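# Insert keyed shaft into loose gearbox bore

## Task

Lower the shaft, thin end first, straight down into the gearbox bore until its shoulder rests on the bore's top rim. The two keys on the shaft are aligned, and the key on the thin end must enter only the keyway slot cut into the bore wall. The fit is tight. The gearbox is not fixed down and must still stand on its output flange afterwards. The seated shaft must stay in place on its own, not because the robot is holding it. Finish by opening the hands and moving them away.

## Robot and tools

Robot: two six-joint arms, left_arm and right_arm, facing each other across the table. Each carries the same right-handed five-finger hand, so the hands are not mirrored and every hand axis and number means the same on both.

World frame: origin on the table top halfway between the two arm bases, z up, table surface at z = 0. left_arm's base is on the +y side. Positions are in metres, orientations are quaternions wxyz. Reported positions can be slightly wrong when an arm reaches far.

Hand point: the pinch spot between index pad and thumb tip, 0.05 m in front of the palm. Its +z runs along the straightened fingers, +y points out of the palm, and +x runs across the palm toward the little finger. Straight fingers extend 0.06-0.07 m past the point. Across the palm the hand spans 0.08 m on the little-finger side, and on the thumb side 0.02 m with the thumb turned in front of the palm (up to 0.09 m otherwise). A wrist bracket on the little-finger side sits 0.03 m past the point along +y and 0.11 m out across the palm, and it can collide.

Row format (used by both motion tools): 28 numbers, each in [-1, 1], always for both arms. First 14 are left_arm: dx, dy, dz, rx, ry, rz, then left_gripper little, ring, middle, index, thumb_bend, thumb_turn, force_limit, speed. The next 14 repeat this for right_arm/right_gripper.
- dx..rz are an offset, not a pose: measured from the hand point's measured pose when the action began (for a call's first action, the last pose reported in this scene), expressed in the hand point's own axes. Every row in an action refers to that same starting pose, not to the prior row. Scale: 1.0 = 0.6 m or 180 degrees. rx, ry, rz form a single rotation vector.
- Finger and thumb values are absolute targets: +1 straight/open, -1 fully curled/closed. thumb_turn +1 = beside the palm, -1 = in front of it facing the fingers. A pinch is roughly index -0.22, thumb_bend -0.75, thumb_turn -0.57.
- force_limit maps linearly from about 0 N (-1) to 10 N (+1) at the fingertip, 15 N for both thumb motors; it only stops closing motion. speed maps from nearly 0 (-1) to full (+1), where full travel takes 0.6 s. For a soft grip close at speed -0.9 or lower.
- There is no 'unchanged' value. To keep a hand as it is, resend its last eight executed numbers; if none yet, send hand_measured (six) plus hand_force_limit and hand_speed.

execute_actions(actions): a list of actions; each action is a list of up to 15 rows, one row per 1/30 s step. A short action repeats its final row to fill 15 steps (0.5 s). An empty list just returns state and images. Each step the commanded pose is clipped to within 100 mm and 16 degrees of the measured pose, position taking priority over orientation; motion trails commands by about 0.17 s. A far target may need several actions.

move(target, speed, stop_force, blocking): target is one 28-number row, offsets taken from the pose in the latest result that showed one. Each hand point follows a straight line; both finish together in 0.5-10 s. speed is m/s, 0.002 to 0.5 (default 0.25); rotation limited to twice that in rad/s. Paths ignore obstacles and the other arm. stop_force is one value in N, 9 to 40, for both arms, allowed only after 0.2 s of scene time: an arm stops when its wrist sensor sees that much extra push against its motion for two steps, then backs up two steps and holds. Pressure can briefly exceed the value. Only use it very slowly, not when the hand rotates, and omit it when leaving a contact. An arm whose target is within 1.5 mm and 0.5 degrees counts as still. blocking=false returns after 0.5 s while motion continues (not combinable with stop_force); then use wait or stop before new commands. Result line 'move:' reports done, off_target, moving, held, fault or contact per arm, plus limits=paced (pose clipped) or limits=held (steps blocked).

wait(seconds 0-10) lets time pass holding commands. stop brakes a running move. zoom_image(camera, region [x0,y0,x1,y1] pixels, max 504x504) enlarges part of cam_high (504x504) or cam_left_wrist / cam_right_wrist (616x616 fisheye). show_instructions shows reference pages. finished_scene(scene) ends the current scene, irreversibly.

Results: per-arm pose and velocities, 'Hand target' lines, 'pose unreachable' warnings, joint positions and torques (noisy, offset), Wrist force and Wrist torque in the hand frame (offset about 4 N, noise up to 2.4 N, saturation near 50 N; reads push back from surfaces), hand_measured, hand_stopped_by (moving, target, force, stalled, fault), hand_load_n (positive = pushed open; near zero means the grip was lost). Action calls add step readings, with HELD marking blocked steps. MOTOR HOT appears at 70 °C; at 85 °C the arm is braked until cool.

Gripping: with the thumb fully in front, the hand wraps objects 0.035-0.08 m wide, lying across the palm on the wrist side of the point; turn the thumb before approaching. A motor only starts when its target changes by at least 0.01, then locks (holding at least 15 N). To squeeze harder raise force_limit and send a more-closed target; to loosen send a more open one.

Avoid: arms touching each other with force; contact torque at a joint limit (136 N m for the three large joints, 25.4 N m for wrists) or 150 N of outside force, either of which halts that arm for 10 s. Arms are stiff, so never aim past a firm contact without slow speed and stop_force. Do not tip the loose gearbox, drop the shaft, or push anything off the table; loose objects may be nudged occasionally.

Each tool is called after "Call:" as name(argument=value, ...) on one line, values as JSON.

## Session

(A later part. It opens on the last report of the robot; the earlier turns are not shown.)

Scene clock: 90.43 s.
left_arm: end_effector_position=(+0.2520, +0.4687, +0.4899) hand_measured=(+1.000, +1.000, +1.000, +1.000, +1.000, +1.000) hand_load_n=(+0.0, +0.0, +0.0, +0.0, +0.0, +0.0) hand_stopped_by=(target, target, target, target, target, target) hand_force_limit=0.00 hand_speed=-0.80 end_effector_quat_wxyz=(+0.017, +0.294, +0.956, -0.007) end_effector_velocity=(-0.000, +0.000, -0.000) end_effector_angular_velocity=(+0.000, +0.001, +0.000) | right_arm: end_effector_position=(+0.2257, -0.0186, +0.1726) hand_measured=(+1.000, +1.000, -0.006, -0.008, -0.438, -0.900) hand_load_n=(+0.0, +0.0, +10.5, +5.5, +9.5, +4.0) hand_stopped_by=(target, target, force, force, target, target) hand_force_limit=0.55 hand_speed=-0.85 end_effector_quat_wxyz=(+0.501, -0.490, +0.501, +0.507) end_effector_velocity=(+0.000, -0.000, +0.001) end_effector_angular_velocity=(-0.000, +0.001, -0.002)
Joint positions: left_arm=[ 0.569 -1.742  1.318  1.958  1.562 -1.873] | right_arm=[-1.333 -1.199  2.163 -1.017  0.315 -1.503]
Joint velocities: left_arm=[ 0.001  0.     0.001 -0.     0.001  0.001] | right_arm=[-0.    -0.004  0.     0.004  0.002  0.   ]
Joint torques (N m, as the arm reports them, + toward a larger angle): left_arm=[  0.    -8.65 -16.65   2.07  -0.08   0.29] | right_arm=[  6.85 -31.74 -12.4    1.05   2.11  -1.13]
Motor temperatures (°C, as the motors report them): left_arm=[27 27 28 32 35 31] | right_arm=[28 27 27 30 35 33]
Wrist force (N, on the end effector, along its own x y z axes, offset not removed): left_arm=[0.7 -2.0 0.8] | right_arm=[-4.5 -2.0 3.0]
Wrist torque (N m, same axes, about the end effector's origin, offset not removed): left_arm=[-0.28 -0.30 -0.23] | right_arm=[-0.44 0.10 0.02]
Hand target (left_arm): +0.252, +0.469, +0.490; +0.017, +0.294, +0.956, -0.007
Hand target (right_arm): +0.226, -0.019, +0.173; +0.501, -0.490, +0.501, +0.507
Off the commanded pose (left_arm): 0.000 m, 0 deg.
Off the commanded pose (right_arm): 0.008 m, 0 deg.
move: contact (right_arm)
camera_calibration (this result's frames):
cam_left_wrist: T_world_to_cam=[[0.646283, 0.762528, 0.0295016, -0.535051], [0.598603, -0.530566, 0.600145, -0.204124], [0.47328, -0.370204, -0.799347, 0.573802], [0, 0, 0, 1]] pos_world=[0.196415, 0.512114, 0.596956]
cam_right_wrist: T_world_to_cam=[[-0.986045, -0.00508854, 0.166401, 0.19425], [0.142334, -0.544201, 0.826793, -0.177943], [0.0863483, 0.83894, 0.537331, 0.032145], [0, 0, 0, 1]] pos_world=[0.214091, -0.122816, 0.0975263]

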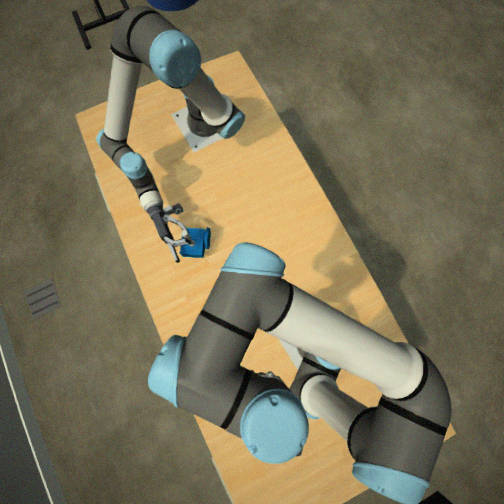

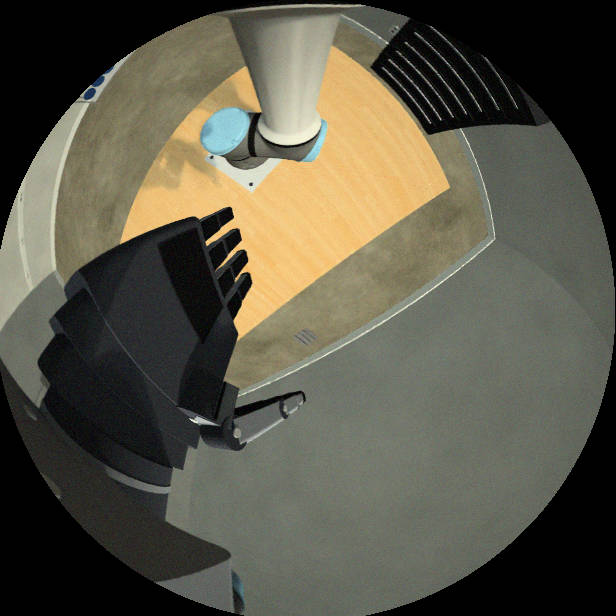

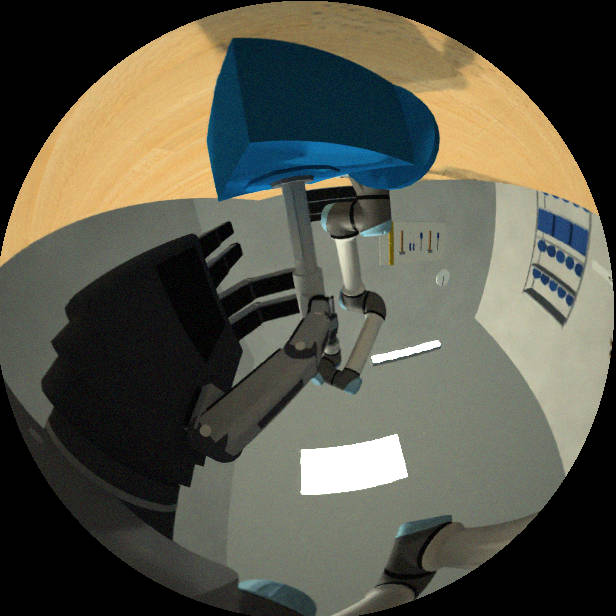

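Call:
move(target=[0,0,0,0,0,0,1,1,1,1,1,1,0,-0.8,0,0,0,0,0,0,1,1,0.05,0.05,-0.38,-0.9,0.55,-0.9])

Call:
zoom_image(camera="cam_right_wrist", region=[230,150,390,310])

Call:
zoom_image(camera="cam_high", region=[160,210,220,270])

Scene clock: 91.43 s.
left_arm: end_effector_position=(+0.2520, +0.4687, +0.4899) hand_measured=(+1.000, +1.000, +1.000, +1.000, +1.000, +1.000) hand_load_n=(+0.0, +0.0, +0.0, +0.0, +0.0, +0.0) hand_stopped_by=(target, target, target, target, target, target) hand_force_limit=0.00 hand_speed=-0.80 end_effector_quat_wxyz=(+0.017, +0.294, +0.956, -0.007) end_effector_velocity=(+0.000, -0.000, -0.000) end_effector_angular_velocity=(+0.002, +0.002, +0.001) | right_arm: end_effector_position=(+0.2258, -0.0186, +0.1726) hand_measured=(+1.000, +1.000, +0.050, +0.050, -0.380, -0.900) hand_load_n=(+0.0, +0.0, +0.0, +0.0, +0.0, +0.0) hand_stopped_by=(target, target, target, target, target, target) hand_force_limit=0.55 hand_speed=-0.90 end_effector_quat_wxyz=(+0.501, -0.490, +0.501, +0.507) end_effector_velocity=(+0.001, +0.000, +0.000) end_effector_angular_velocity=(+0.000, -0.000, -0.002)
Joint positions: left_arm=[ 0.569 -1.742  1.318  1.958  1.562 -1.873] | right_arm=[-1.333 -1.199  2.163 -1.017  0.315 -1.503]
Joint velocities: left_arm=[ 0.     0.002  0.     0.001  0.    -0.001] | right_arm=[-0.    -0.    -0.001  0.     0.002  0.   ]
Joint torques (N m, as the arm reports them, + toward a larger angle): left_arm=[  0.37  -8.42 -16.82   2.13  -0.08   0.32] | right_arm=[  6.38 -19.14 -18.95  -2.03   1.28  -0.78]
Motor temperatures (°C, as the motors report them): left_arm=[27 27 28 32 35 31] | right_arm=[28 27 27 30 35 33]
Wrist force (N, on the end effector, along its own x y z axes, offset not removed): left_arm=[-3.2 0.8 0.9] | right_arm=[-1.0 -1.6 3.1]
Wrist torque (N m, same axes, about the end effector's origin, offset not removed): left_arm=[-0.29 0.53 -0.11] | right_arm=[-0.73 0.25 0.10]
Hand target (left_arm): +0.252, +0.469, +0.490; +0.017, +0.294, +0.956, -0.007
Hand target (right_arm): +0.226, -0.019, +0.173; +0.501, -0.490, +0.501, +0.507
Off the commanded pose (left_arm): 0.000 m, 0 deg.
Off the commanded pose (right_arm): 0.000 m, 0 deg.
move: done
camera_calibration (this result's frames):
cam_left_wrist: T_world_to_cam=[[0.646283, 0.762528, 0.0295014, -0.535051], [0.598603, -0.530566, 0.600145, -0.204124], [0.47328, -0.370204, -0.799347, 0.573802], [0, 0, 0, 1]] pos_world=[0.196415, 0.512114, 0.596956]
cam_right_wrist: T_world_to_cam=[[-0.986048, -0.0050891, 0.166386, 0.194257], [0.142322, -0.544205, 0.826792, -0.177944], [0.0863405, 0.838937, 0.537336, 0.0321414], [0, 0, 0, 1]] pos_world=[0.214096, -0.122814, 0.0975306]

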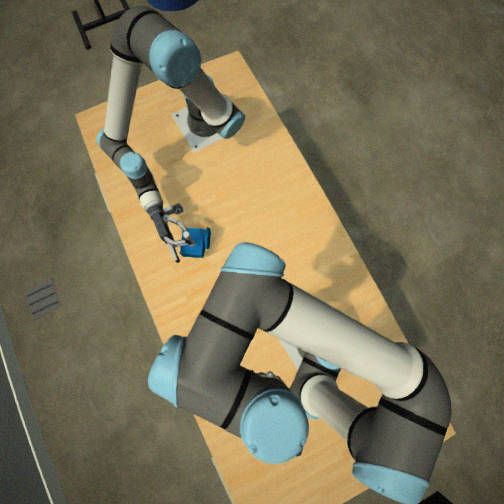

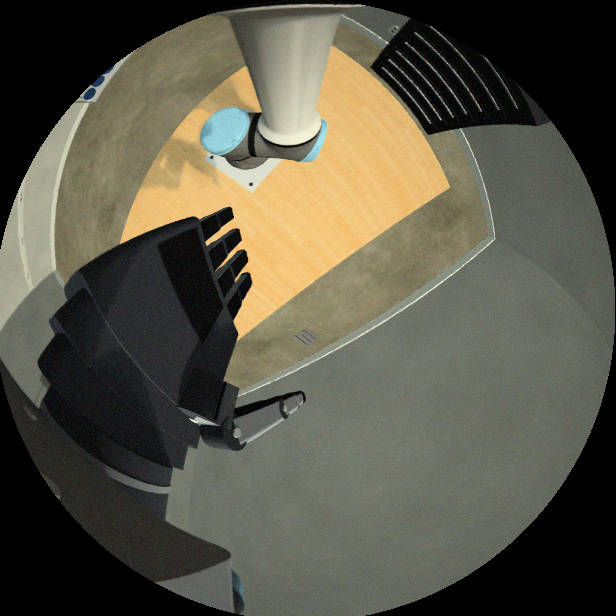

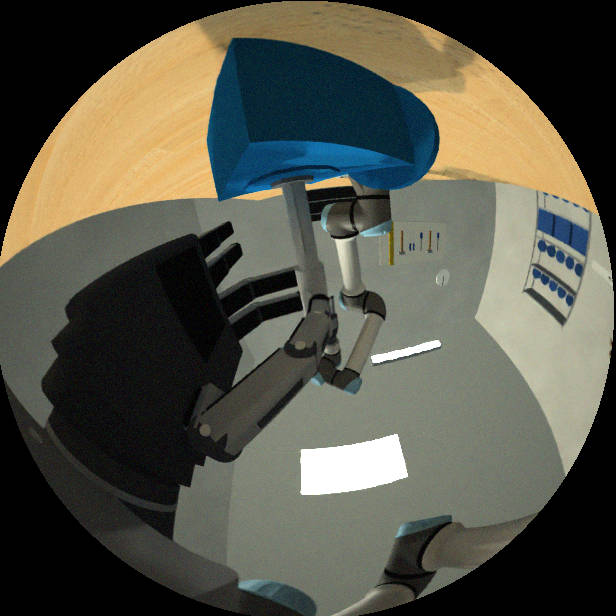

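Region (230, 150, 390, 310) of cam_right_wrist's 616x616 image, scaled by 3.150, with more detail than that image has.

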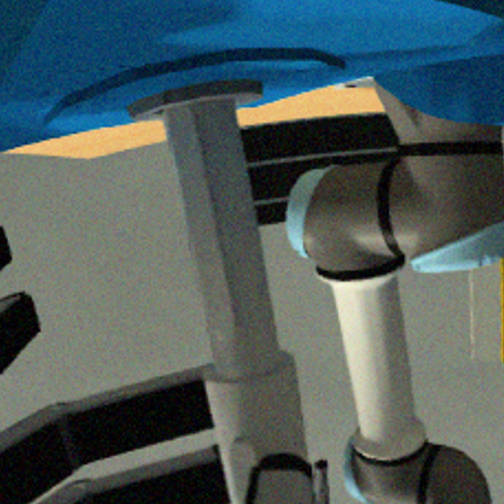

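Region (160, 210, 220, 270) of cam_high's 504x504 image, scaled by 8.400, with more detail than that image has.

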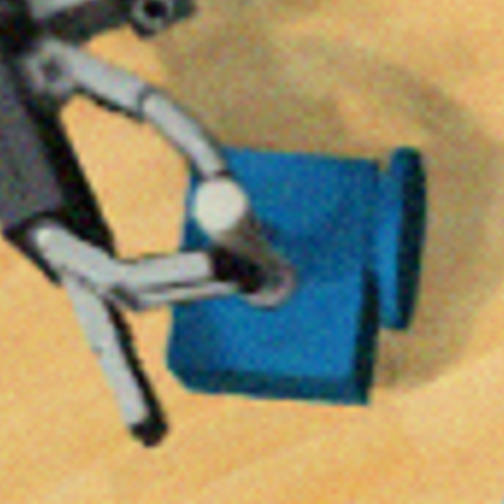

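Call:
move(target=[0,0,0,0,0,0,1,1,1,1,1,1,0,-0.8,0,0,0,0,0,0,1,1,0.2,0.2,-0.25,-0.9,0.2,-0.7])

Call:
move(target=[0,0,0,0,0,0,1,1,1,1,1,1,0,-0.8,0,0.011,-0.001,0.194,0,0,1,1,0.2,0.2,-0.25,-0.9,0.2,-0.7], speed=0.1)

Call:
zoom_image(camera="cam_right_wrist", region=[230,150,390,310])

Call:
zoom_image(camera="cam_high", region=[150,190,230,270])

Scene clock: 92.40 s.
left_arm: end_effector_position=(+0.2520, +0.4687, +0.4899) hand_measured=(+1.000, +1.000, +1.000, +1.000, +1.000, +1.000) hand_load_n=(+0.0, +0.0, +0.0, +0.0, +0.0, +0.0) hand_stopped_by=(target, target, target, target, target, target) hand_force_limit=0.00 hand_speed=-0.80 end_effector_quat_wxyz=(+0.017, +0.294, +0.956, -0.007) end_effector_velocity=(+0.000, -0.000, -0.000) end_effector_angular_velocity=(+0.002, +0.003, +0.002) | right_arm: end_effector_position=(+0.2258, -0.0186, +0.1726) hand_measured=(+1.000, +1.000, +0.200, +0.200, -0.250, -0.900) hand_load_n=(+0.0, +0.0, +0.0, +0.0, +0.0, +0.0) hand_stopped_by=(target, target, target, target, target, target) hand_force_limit=0.20 hand_speed=-0.70 end_effector_quat_wxyz=(+0.501, -0.490, +0.501, +0.507) end_effector_velocity=(-0.000, -0.000, -0.000) end_effector_angular_velocity=(-0.000, +0.000, +0.000)
Joint positions: left_arm=[ 0.569 -1.742  1.318  1.958  1.562 -1.873] | right_arm=[-1.333 -1.199  2.163 -1.017  0.315 -1.503]
Joint velocities: left_arm=[ 0.     0.002 -0.001  0.002  0.001 -0.002] | right_arm=[ 0.    -0.     0.001 -0.     0.     0.   ]
Joint torques (N m, as the arm reports them, + toward a larger angle): left_arm=[  0.35  -8.69 -16.76   2.1   -0.11   0.16] | right_arm=[  5.59 -19.42 -18.32  -1.95   1.17  -0.71]
Motor temperatures (°C, as the motors report them): left_arm=[27 27 28 32 35 31] | right_arm=[28 27 27 30 35 33]
Wrist force (N, on the end effector, along its own x y z axes, offset not removed): left_arm=[-3.4 -0.1 -1.7] | right_arm=[-0.7 -3.1 1.1]
Wrist torque (N m, same axes, about the end effector's origin, offset not removed): left_arm=[0.20 0.42 -0.10] | right_arm=[-0.72 0.19 -0.02]
Hand target (left_arm): +0.252, +0.469, +0.490; +0.017, +0.294, +0.956, -0.007
Hand target (right_arm): +0.226, -0.019, +0.173; +0.501, -0.490, +0.501, +0.507
Off the commanded pose (left_arm): 0.000 m, 0 deg.
Off the commanded pose (right_arm): 0.000 m, 0 deg.
move: done
camera_calibration (this result's frames):
cam_left_wrist: T_world_to_cam=[[0.646283, 0.762528, 0.0295016, -0.535051], [0.598603, -0.530567, 0.600145, -0.204124], [0.47328, -0.370204, -0.799347, 0.573802], [0, 0, 0, 1]] pos_world=[0.196415, 0.512114, 0.596956]
cam_right_wrist: T_world_to_cam=[[-0.986047, -0.00508877, 0.166388, 0.194257], [0.142324, -0.544204, 0.826792, -0.177943], [0.0863419, 0.838937, 0.537335, 0.0321422], [0, 0, 0, 1]] pos_world=[0.214097, -0.122814, 0.097529]

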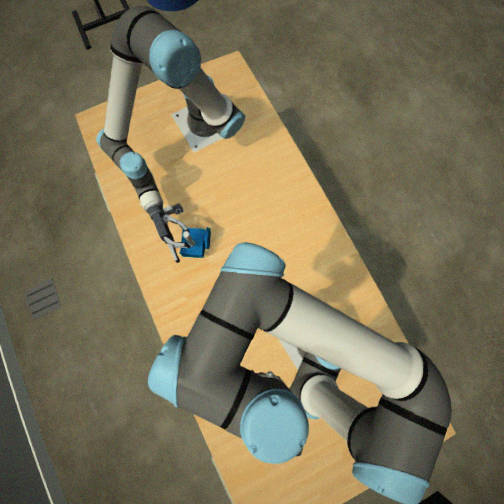

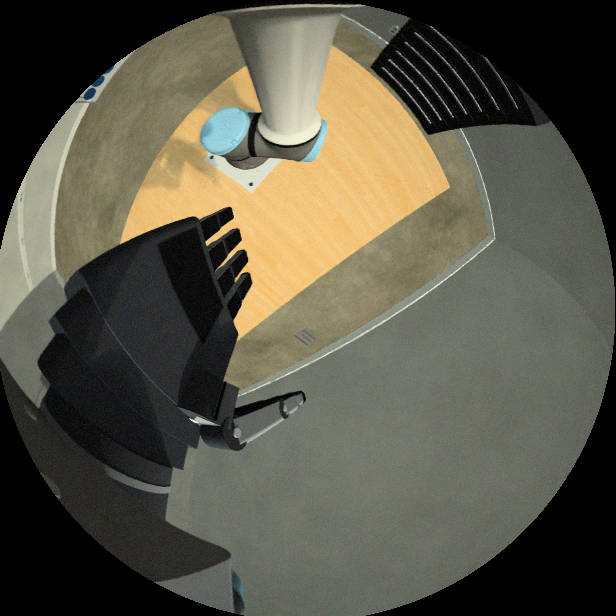

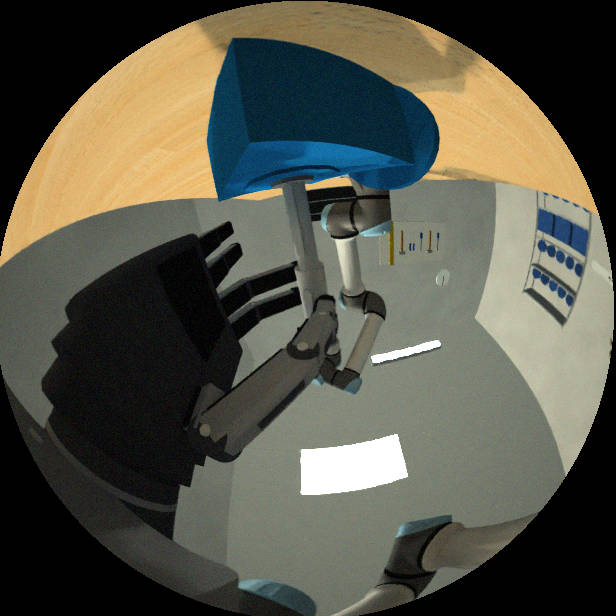

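Scene clock: 95.80 s.
left_arm: end_effector_position=(+0.2520, +0.4687, +0.4899) hand_measured=(+1.000, +1.000, +1.000, +1.000, +1.000, +1.000) hand_load_n=(+0.0, +0.0, +0.0, +0.0, +0.0, +0.0) hand_stopped_by=(target, target, target, target, target, target) hand_force_limit=0.00 hand_speed=-0.80 end_effector_quat_wxyz=(+0.017, +0.294, +0.956, -0.007) end_effector_velocity=(-0.000, +0.000, +0.001) end_effector_angular_velocity=(-0.001, -0.002, -0.001) | right_arm: end_effector_position=(+0.2191, -0.0191, +0.1725) hand_measured=(+1.000, +1.000, +0.200, +0.200, -0.250, -0.900) hand_load_n=(+0.0, +0.0, +0.0, +0.0, +0.0, +0.0) hand_stopped_by=(target, target, target, target, target, target) hand_force_limit=0.20 hand_speed=-0.70 end_effector_quat_wxyz=(+0.625, -0.317, +0.630, +0.334) end_effector_velocity=(+0.000, -0.000, -0.000) end_effector_angular_velocity=(-0.000, +0.000, -0.009)
Joint positions: left_arm=[ 0.569 -1.742  1.318  1.958  1.562 -1.873] | right_arm=[-1.1   -1.386  2.442 -1.06   1.156 -1.545]
Joint velocities: left_arm=[ 0.    -0.001 -0.001  0.    -0.001  0.001] | right_arm=[ 0.006 -0.     0.001 -0.     0.014  0.   ]
Joint torques (N m, as the arm reports them, + toward a larger angle): left_arm=[  0.8   -8.78 -16.55   2.19   0.04   0.28] | right_arm=[ 11.96 -24.27  -1.7   -2.9    2.59  -1.39]
Motor temperatures (°C, as the motors report them): left_arm=[27 27 28 32 35 31] | right_arm=[28 27 27 30 35 33]
Wrist force (N, on the end effector, along its own x y z axes, offset not removed): left_arm=[-5.1 3.0 0.8] | right_arm=[-0.3 0.8 2.1]
Wrist torque (N m, same axes, about the end effector's origin, offset not removed): left_arm=[0.61 0.78 0.00] | right_arm=[-0.09 0.20 0.12]
Hand target (left_arm): +0.252, +0.469, +0.490; +0.017, +0.294, +0.956, -0.007
Hand target (right_arm): +0.219, -0.019, +0.173; +0.625, -0.317, +0.630, +0.334
Off the commanded pose (left_arm): 0.000 m, 0 deg.
Off the commanded pose (right_arm): 0.000 m, 0 deg.
move: done
camera_calibration (this result's frames):
cam_left_wrist: T_world_to_cam=[[0.646283, 0.762528, 0.0295016, -0.535051], [0.598603, -0.530567, 0.600145, -0.204124], [0.47328, -0.370204, -0.799347, 0.573802], [0, 0, 0, 1]] pos_world=[0.196415, 0.512114, 0.596956]
cam_right_wrist: T_world_to_cam=[[-0.809755, 0.560797, 0.172639, 0.158821], [-0.184298, -0.522409, 0.83254, -0.106186], [0.557074, 0.642336, 0.526377, -0.0718723], [0, 0, 0, 1]] pos_world=[0.149074, -0.0983727, 0.0988174]

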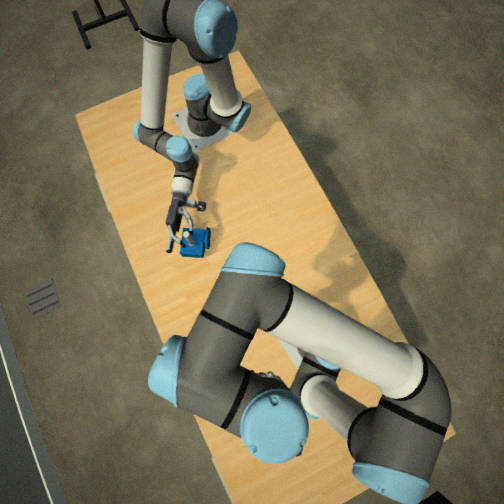

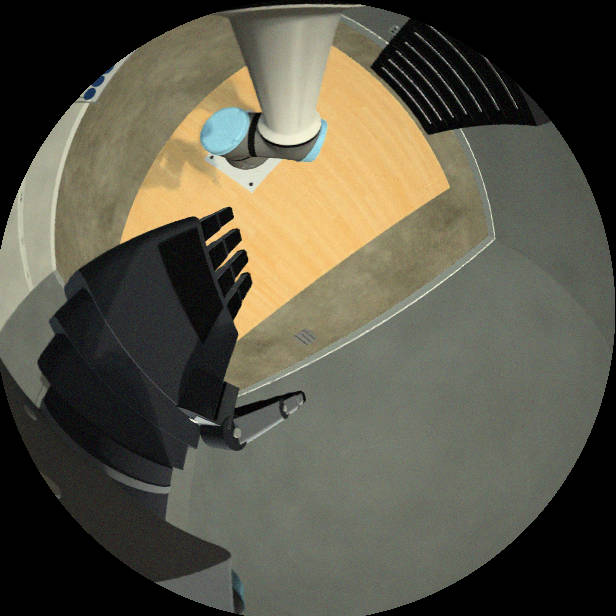

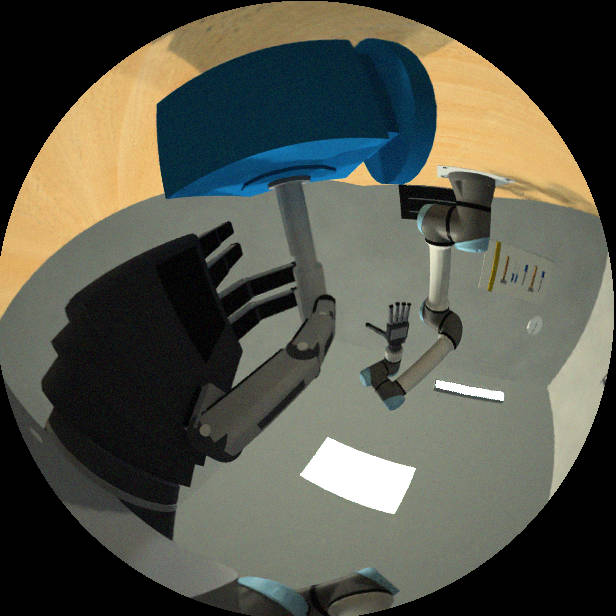

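Region (230, 150, 390, 310) of cam_right_wrist's 616x616 image, scaled by 3.150, with more detail than that image has.

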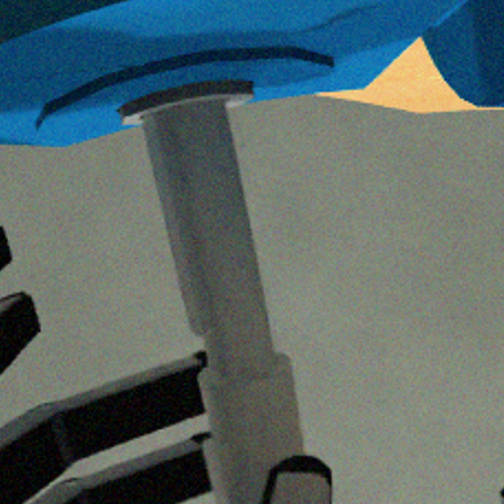

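Region (150, 190, 230, 270) of cam_high's 504x504 image, scaled by 6.300, with more detail than that image has.

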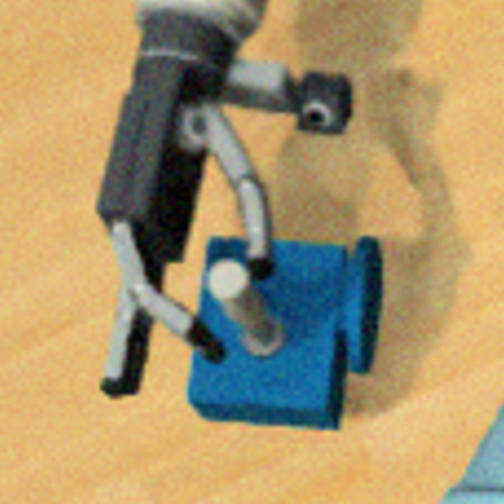

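Call:
move(target=[0,0,0,0,0,0,1,1,1,1,1,1,0,-0.8,0,-0.002,0,0,0,0,1,1,0.05,0.05,-0.4,-0.9,0.2,-0.8])

Call:
move(target=[0,0,0,0,0,0,1,1,1,1,1,1,0,-0.8,0,0,0,0,0,0,1,1,-0.3,-0.3,-0.6,-0.9,0.2,-0.9])

Call:
move(target=[0,0,0,0,0,0,1,1,1,1,1,1,0,-0.8,-0.001,-0.005,0.004,-0.12,0,0,1,1,-0.3,-0.3,-0.6,-0.9,0.2,-0.9], speed=0.08)

Call:
zoom_image(camera="cam_right_wrist", region=[250,150,350,250])

Scene clock: 97.03 s.
left_arm: end_effector_position=(+0.2520, +0.4687, +0.4899) hand_measured=(+1.000, +1.000, +1.000, +1.000, +1.000, +1.000) hand_load_n=(+0.0, +0.0, +0.0, +0.0, +0.0, +0.0) hand_stopped_by=(target, target, target, target, target, target) hand_force_limit=0.00 hand_speed=-0.80 end_effector_quat_wxyz=(+0.017, +0.294, +0.956, -0.007) end_effector_velocity=(-0.001, +0.001, +0.000) end_effector_angular_velocity=(-0.000, +0.001, +0.000) | right_arm: end_effector_position=(+0.2201, -0.0197, +0.1725) hand_measured=(+1.000, +1.000, +0.050, +0.050, -0.400, -0.900) hand_load_n=(+0.0, +0.0, +0.0, +0.0, +0.0, +0.0) hand_stopped_by=(target, target, target, target, target, target) hand_force_limit=0.20 hand_speed=-0.80 end_effector_quat_wxyz=(+0.625, -0.317, +0.630, +0.334) end_effector_velocity=(+0.000, +0.000, +0.000) end_effector_angular_velocity=(+0.001, -0.001, -0.000)
Joint positions: left_arm=[ 0.569 -1.742  1.318  1.958  1.562 -1.873] | right_arm=[-1.104 -1.386  2.442 -1.06   1.152 -1.545]
Joint velocities: left_arm=[ 0.001 -0.001  0.     0.001  0.001  0.001] | right_arm=[ 0.     0.    -0.    -0.001  0.     0.   ]
Joint torques (N m, as the arm reports them, + toward a larger angle): left_arm=[  0.68  -8.6  -16.92   2.13  -0.16   0.29] | right_arm=[-14.46 -21.32  -2.1   -2.93  -3.03   1.21]
Motor temperatures (°C, as the motors report them): left_arm=[27 27 28 32 35 31] | right_arm=[28 27 27 30 35 33]
Wrist force (N, on the end effector, along its own x y z axes, offset not removed): left_arm=[-3.1 2.3 3.0] | right_arm=[-1.1 -0.7 0.7]
Wrist torque (N m, same axes, about the end effector's origin, offset not removed): left_arm=[0.02 0.39 -0.24] | right_arm=[-0.20 0.30 0.02]
Hand target (left_arm): +0.252, +0.469, +0.490; +0.017, +0.294, +0.956, -0.007
Hand target (right_arm): +0.220, -0.020, +0.172; +0.625, -0.317, +0.630, +0.334
Off the commanded pose (left_arm): 0.000 m, 0 deg.
Off the commanded pose (right_arm): 0.000 m, 0 deg.
move: done
camera_calibration (this result's frames):
cam_left_wrist: T_world_to_cam=[[0.646283, 0.762528, 0.0295016, -0.535051], [0.598603, -0.530566, 0.600145, -0.204124], [0.47328, -0.370204, -0.799347, 0.573802], [0, 0, 0, 1]] pos_world=[0.196415, 0.512114, 0.596956]
cam_right_wrist: T_world_to_cam=[[-0.809763, 0.560793, 0.172613, 0.160009], [-0.18432, -0.522407, 0.832536, -0.106344], [0.557055, 0.642341, 0.526392, -0.0719606], [0, 0, 0, 1]] pos_world=[0.150054, -0.0990636, 0.098795]

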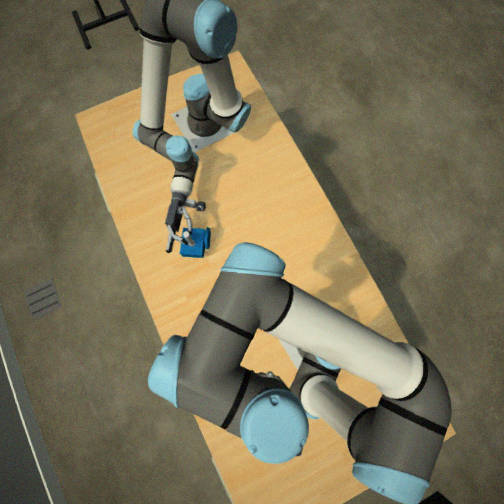

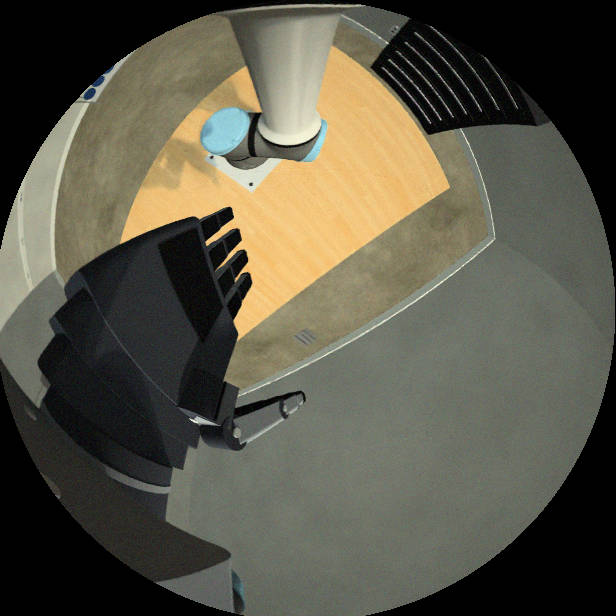

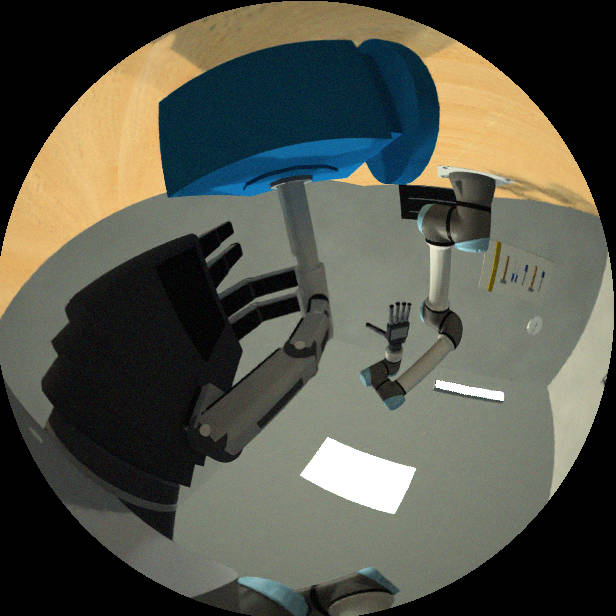

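Scene clock: 97.93 s.
left_arm: end_effector_position=(+0.2520, +0.4687, +0.4899) hand_measured=(+1.000, +1.000, +1.000, +1.000, +1.000, +1.000) hand_load_n=(+0.0, +0.0, +0.0, +0.0, +0.0, +0.0) hand_stopped_by=(target, target, target, target, target, target) hand_force_limit=0.00 hand_speed=-0.80 end_effector_quat_wxyz=(+0.017, +0.294, +0.956, -0.007) end_effector_velocity=(+0.000, -0.001, -0.001) end_effector_angular_velocity=(-0.000, +0.001, +0.000) | right_arm: end_effector_position=(+0.2201, -0.0198, +0.1725) hand_measured=(+1.000, +1.000, +0.004, -0.020, -0.462, -0.900) hand_load_n=(+0.0, +0.0, +6.0, +7.5, +8.0, +0.0) hand_stopped_by=(target, target, force, force, force, target) hand_force_limit=0.20 hand_speed=-0.90 end_effector_quat_wxyz=(+0.625, -0.317, +0.630, +0.334) end_effector_velocity=(-0.000, +0.000, -0.000) end_effector_angular_velocity=(-0.001, +0.001, +0.000)
Joint positions: left_arm=[ 0.569 -1.742  1.318  1.958  1.562 -1.873] | right_arm=[-1.104 -1.386  2.442 -1.06   1.152 -1.545]
Joint velocities: left_arm=[ 0.001  0.001  0.001 -0.002  0.001  0.   ] | right_arm=[ 0.001 -0.     0.     0.001  0.    -0.   ]
Joint torques (N m, as the arm reports them, + toward a larger angle): left_arm=[ -0.12  -7.86 -16.4    2.21  -0.1    0.23] | right_arm=[-11.65 -21.83  -2.03  -0.94  -2.88   1.32]
Motor temperatures (°C, as the motors report them): left_arm=[27 27 28 32 35 31] | right_arm=[28 27 27 30 35 33]
Wrist force (N, on the end effector, along its own x y z axes, offset not removed): left_arm=[-4.2 -2.2 0.0] | right_arm=[-2.9 -0.2 7.0]
Wrist torque (N m, same axes, about the end effector's origin, offset not removed): left_arm=[-0.31 0.55 -0.27] | right_arm=[-0.19 0.04 0.10]
Hand target (left_arm): +0.252, +0.469, +0.490; +0.017, +0.294, +0.956, -0.007
Hand target (right_arm): +0.220, -0.020, +0.172; +0.625, -0.317, +0.630, +0.334
Off the commanded pose (left_arm): 0.000 m, 0 deg.
Off the commanded pose (right_arm): 0.000 m, 0 deg.
move: done
camera_calibration (this result's frames):
cam_left_wrist: T_world_to_cam=[[0.646283, 0.762528, 0.0295015, -0.535051], [0.598602, -0.530567, 0.600145, -0.204124], [0.47328, -0.370204, -0.799347, 0.573802], [0, 0, 0, 1]] pos_world=[0.196415, 0.512114, 0.596956]
cam_right_wrist: T_world_to_cam=[[-0.809758, 0.560804, 0.172601, 0.160019], [-0.184349, -0.522416, 0.832524, -0.106341], [0.557052, 0.642324, 0.526415, -0.0719703], [0, 0, 0, 1]] pos_world=[0.150064, -0.0990649, 0.0987978]

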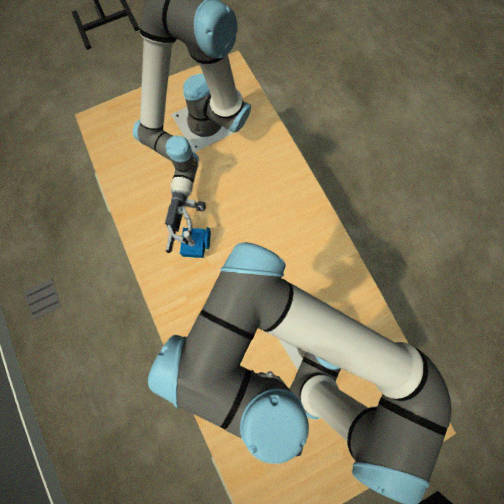

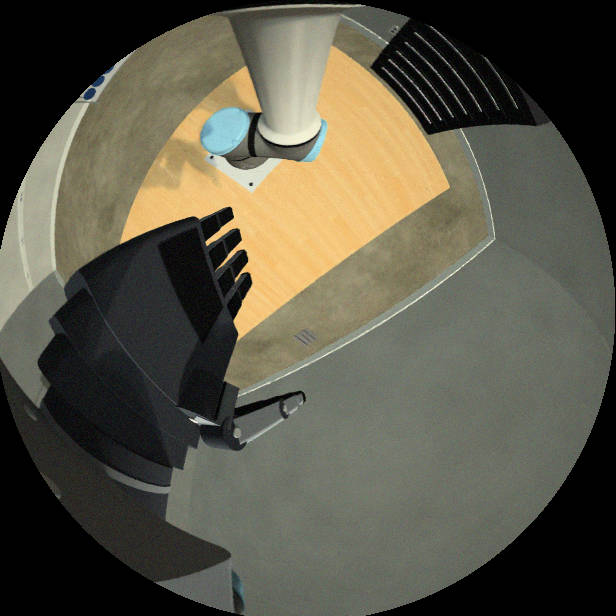

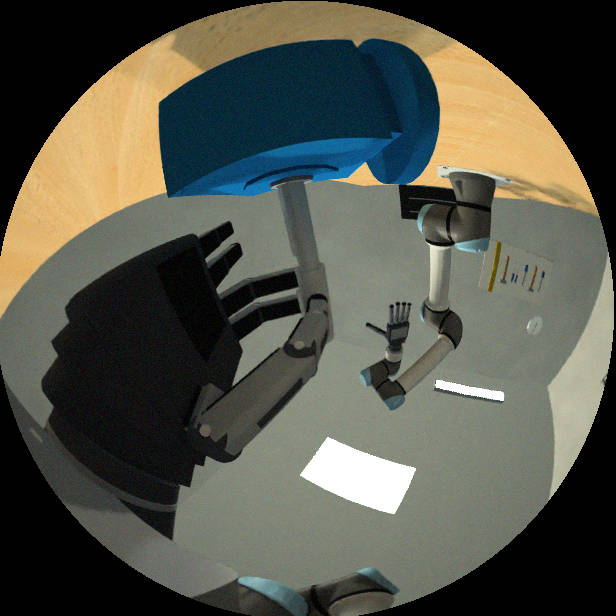

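Scene clock: 100.60 s.
left_arm: end_effector_position=(+0.2520, +0.4687, +0.4899) hand_measured=(+1.000, +1.000, +1.000, +1.000, +1.000, +1.000) hand_load_n=(+0.0, +0.0, +0.0, +0.0, +0.0, +0.0) hand_stopped_by=(target, target, target, target, target, target) hand_force_limit=0.00 hand_speed=-0.80 end_effector_quat_wxyz=(+0.017, +0.294, +0.956, -0.007) end_effector_velocity=(-0.000, -0.000, -0.000) end_effector_angular_velocity=(-0.001, +0.001, -0.001) | right_arm: end_effector_position=(+0.2240, -0.0196, +0.1731) hand_measured=(+1.000, +1.000, +0.004, -0.020, -0.464, -0.900) hand_load_n=(+0.0, +0.0, +4.0, +1.0, +3.0, -1.0) hand_stopped_by=(target, target, force, force, force, target) hand_force_limit=0.20 hand_speed=-0.90 end_effector_quat_wxyz=(+0.555, -0.429, +0.557, +0.446) end_effector_velocity=(-0.000, +0.000, +0.000) end_effector_angular_velocity=(+0.000, -0.001, +0.009)
Joint positions: left_arm=[ 0.569 -1.742  1.318  1.958  1.562 -1.873] | right_arm=[-1.299 -1.289  2.304 -1.037  0.581 -1.531]
Joint velocities: left_arm=[-0.    -0.001  0.001 -0.     0.001  0.001] | right_arm=[-0.002  0.003 -0.004  0.    -0.01   0.001]
Joint torques (N m, as the arm reports them, + toward a larger angle): left_arm=[  0.62  -8.4  -16.45   2.19  -0.07   0.22] | right_arm=[-15.21 -14.93 -23.67   0.44  -2.85   2.08]
Motor temperatures (°C, as the motors report them): left_arm=[27 27 28 32 35 31] | right_arm=[28 27 27 30 35 33]
Wrist force (N, on the end effector, along its own x y z axes, offset not removed): left_arm=[-1.9 -0.1 1.2] | right_arm=[0.6 0.6 4.2]
Wrist torque (N m, same axes, about the end effector's origin, offset not removed): left_arm=[-0.12 0.31 -0.21] | right_arm=[-0.17 0.27 0.08]
Hand target (left_arm): +0.252, +0.469, +0.490; +0.017, +0.294, +0.956, -0.007
Hand target (right_arm): +0.224, -0.020, +0.173; +0.554, -0.429, +0.557, +0.446
Off the commanded pose (left_arm): 0.000 m, 0 deg.
Off the commanded pose (right_arm): 0.000 m, 0 deg.
move: done
camera_calibration (this result's frames):
cam_left_wrist: T_world_to_cam=[[0.646283, 0.762528, 0.0295014, -0.535051], [0.598603, -0.530566, 0.600145, -0.204124], [0.47328, -0.370204, -0.799347, 0.573802], [0, 0, 0, 1]] pos_world=[0.196415, 0.512114, 0.596956]
cam_right_wrist: T_world_to_cam=[[-0.959997, 0.222767, 0.169648, 0.190468], [0.0165657, -0.559618, 0.828585, -0.151156], [0.27952, 0.79825, 0.533541, -0.010551], [0, 0, 0, 1]] pos_world=[0.188302, -0.118597, 0.0985623]

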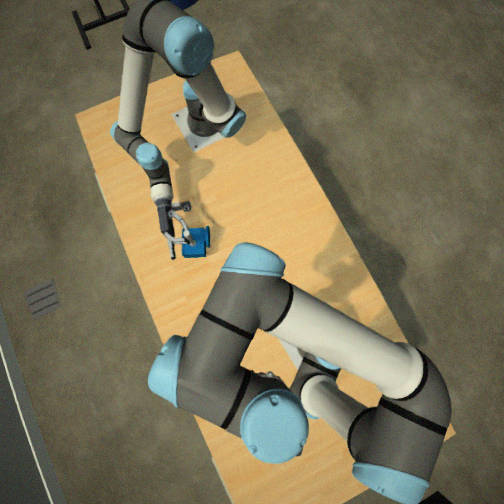

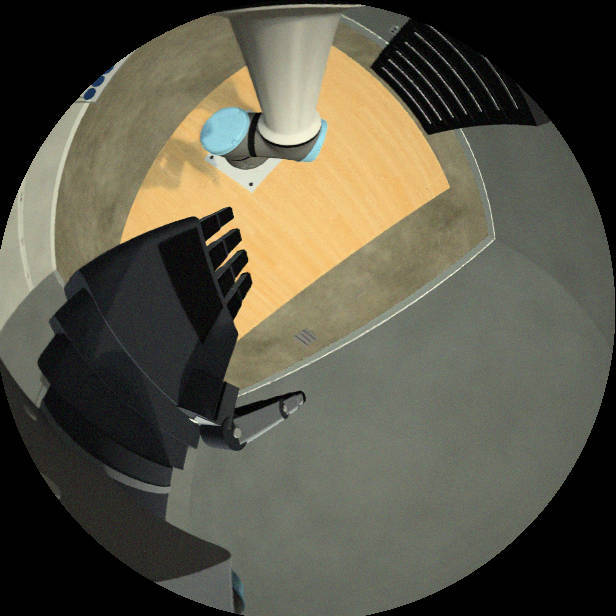

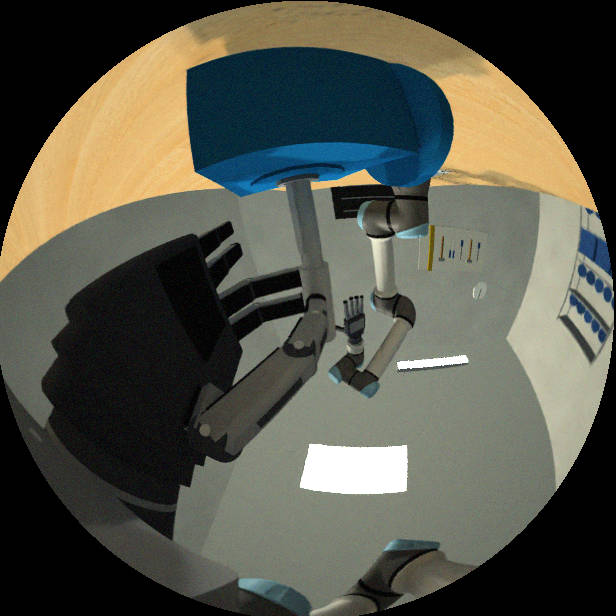

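Region (250, 150, 350, 250) of cam_right_wrist's 616x616 image, scaled by 5.040, with more detail than that image has.

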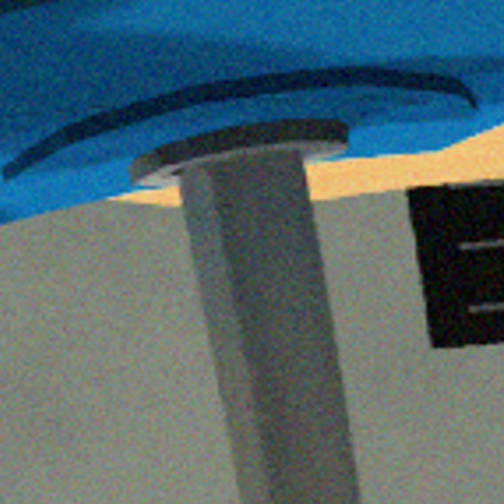

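Call:
move(target=[0,0,0,0,0,0,1,1,1,1,1,1,0,-0.8,0,0,0,0,0,0,1,1,0.08,0.08,-0.36,-0.9,0.2,-0.8])

Call:
zoom_image(camera="cam_right_wrist", region=[230,150,390,310])

Scene clock: 101.50 s.
left_arm: end_effector_position=(+0.2520, +0.4687, +0.4899) hand_measured=(+1.000, +1.000, +1.000, +1.000, +1.000, +1.000) hand_load_n=(+0.0, +0.0, +0.0, +0.0, +0.0, +0.0) hand_stopped_by=(target, target, target, target, target, target) hand_force_limit=0.00 hand_speed=-0.80 end_effector_quat_wxyz=(+0.017, +0.294, +0.956, -0.007) end_effector_velocity=(-0.000, +0.001, +0.001) end_effector_angular_velocity=(-0.001, -0.001, +0.001) | right_arm: end_effector_position=(+0.2240, -0.0197, +0.1731) hand_measured=(+1.000, +1.000, +0.080, +0.080, -0.360, -0.900) hand_load_n=(+0.0, +0.0, +0.0, +0.0, +0.0, +0.0) hand_stopped_by=(target, target, target, target, target, target) hand_force_limit=0.20 hand_speed=-0.80 end_effector_quat_wxyz=(+0.555, -0.429, +0.557, +0.446) end_effector_velocity=(-0.001, -0.000, -0.000) end_effector_angular_velocity=(-0.000, +0.001, +0.001)
Joint positions: left_arm=[ 0.569 -1.742  1.318  1.958  1.562 -1.873] | right_arm=[-1.299 -1.289  2.304 -1.037  0.581 -1.531]
Joint velocities: left_arm=[ 0.    -0.002 -0.     0.001 -0.    -0.001] | right_arm=[ 0.    -0.     0.001  0.001 -0.    -0.   ]
Joint torques (N m, as the arm reports them, + toward a larger angle): left_arm=[  0.21  -8.45 -15.91   2.16  -0.02   0.28] | right_arm=[  0.46 -28.41  -2.32  -2.39   2.84   0.03]
Motor temperatures (°C, as the motors report them): left_arm=[27 27 28 32 35 31] | right_arm=[28 27 27 30 35 33]
Wrist force (N, on the end effector, along its own x y z axes, offset not removed): left_arm=[-2.9 0.5 2.4] | right_arm=[0.7 0.3 1.1]
Wrist torque (N m, same axes, about the end effector's origin, offset not removed): left_arm=[-0.16 0.31 0.06] | right_arm=[-0.20 -0.14 0.10]
Hand target (left_arm): +0.252, +0.469, +0.490; +0.017, +0.294, +0.956, -0.007
Hand target (right_arm): +0.224, -0.020, +0.173; +0.555, -0.429, +0.557, +0.446
Off the commanded pose (left_arm): 0.000 m, 0 deg.
Off the commanded pose (right_arm): 0.000 m, 0 deg.
move: done
camera_calibration (this result's frames):
cam_left_wrist: T_world_to_cam=[[0.646283, 0.762528, 0.0295015, -0.535051], [0.598603, -0.530566, 0.600145, -0.204124], [0.47328, -0.370204, -0.799347, 0.573802], [0, 0, 0, 1]] pos_world=[0.196415, 0.512114, 0.596956]
cam_right_wrist: T_world_to_cam=[[-0.959966, 0.222886, 0.16967, 0.190536], [0.016513, -0.559628, 0.828579, -0.151164], [0.279631, 0.79821, 0.533543, -0.0105742], [0, 0, 0, 1]] pos_world=[0.188361, -0.118623, 0.0985653]

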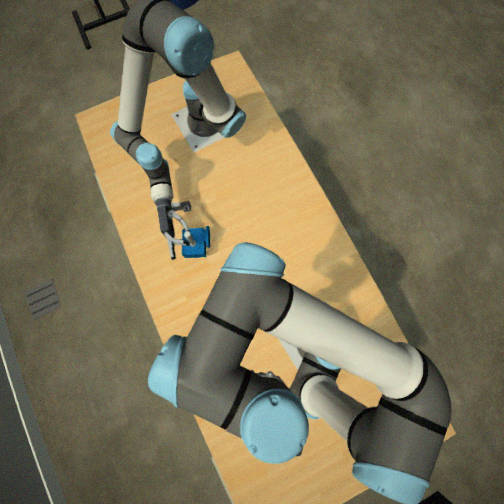

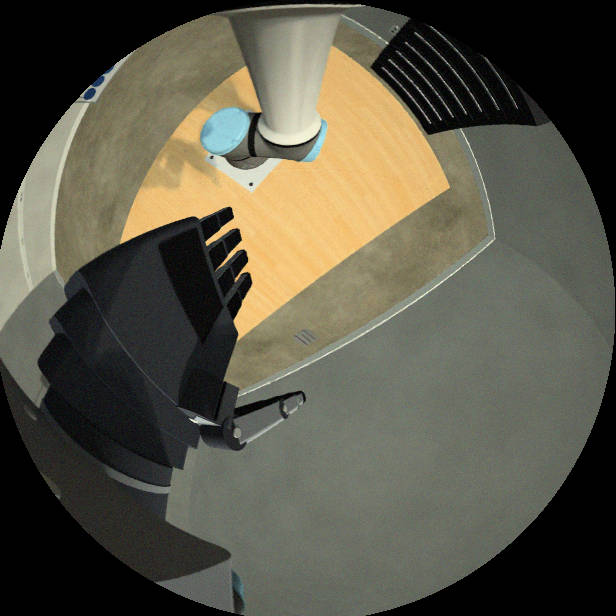

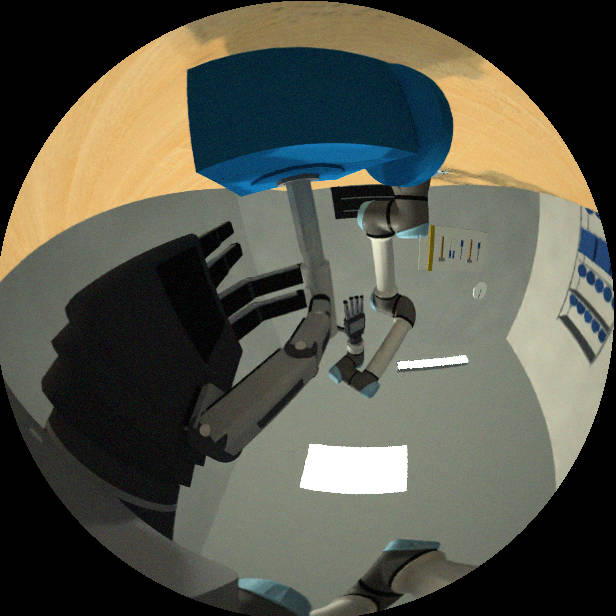

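Region (230, 150, 390, 310) of cam_right_wrist's 616x616 image, scaled by 3.150, with more detail than that image has.

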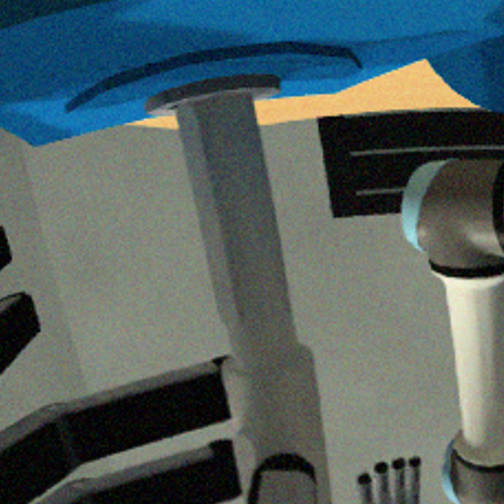

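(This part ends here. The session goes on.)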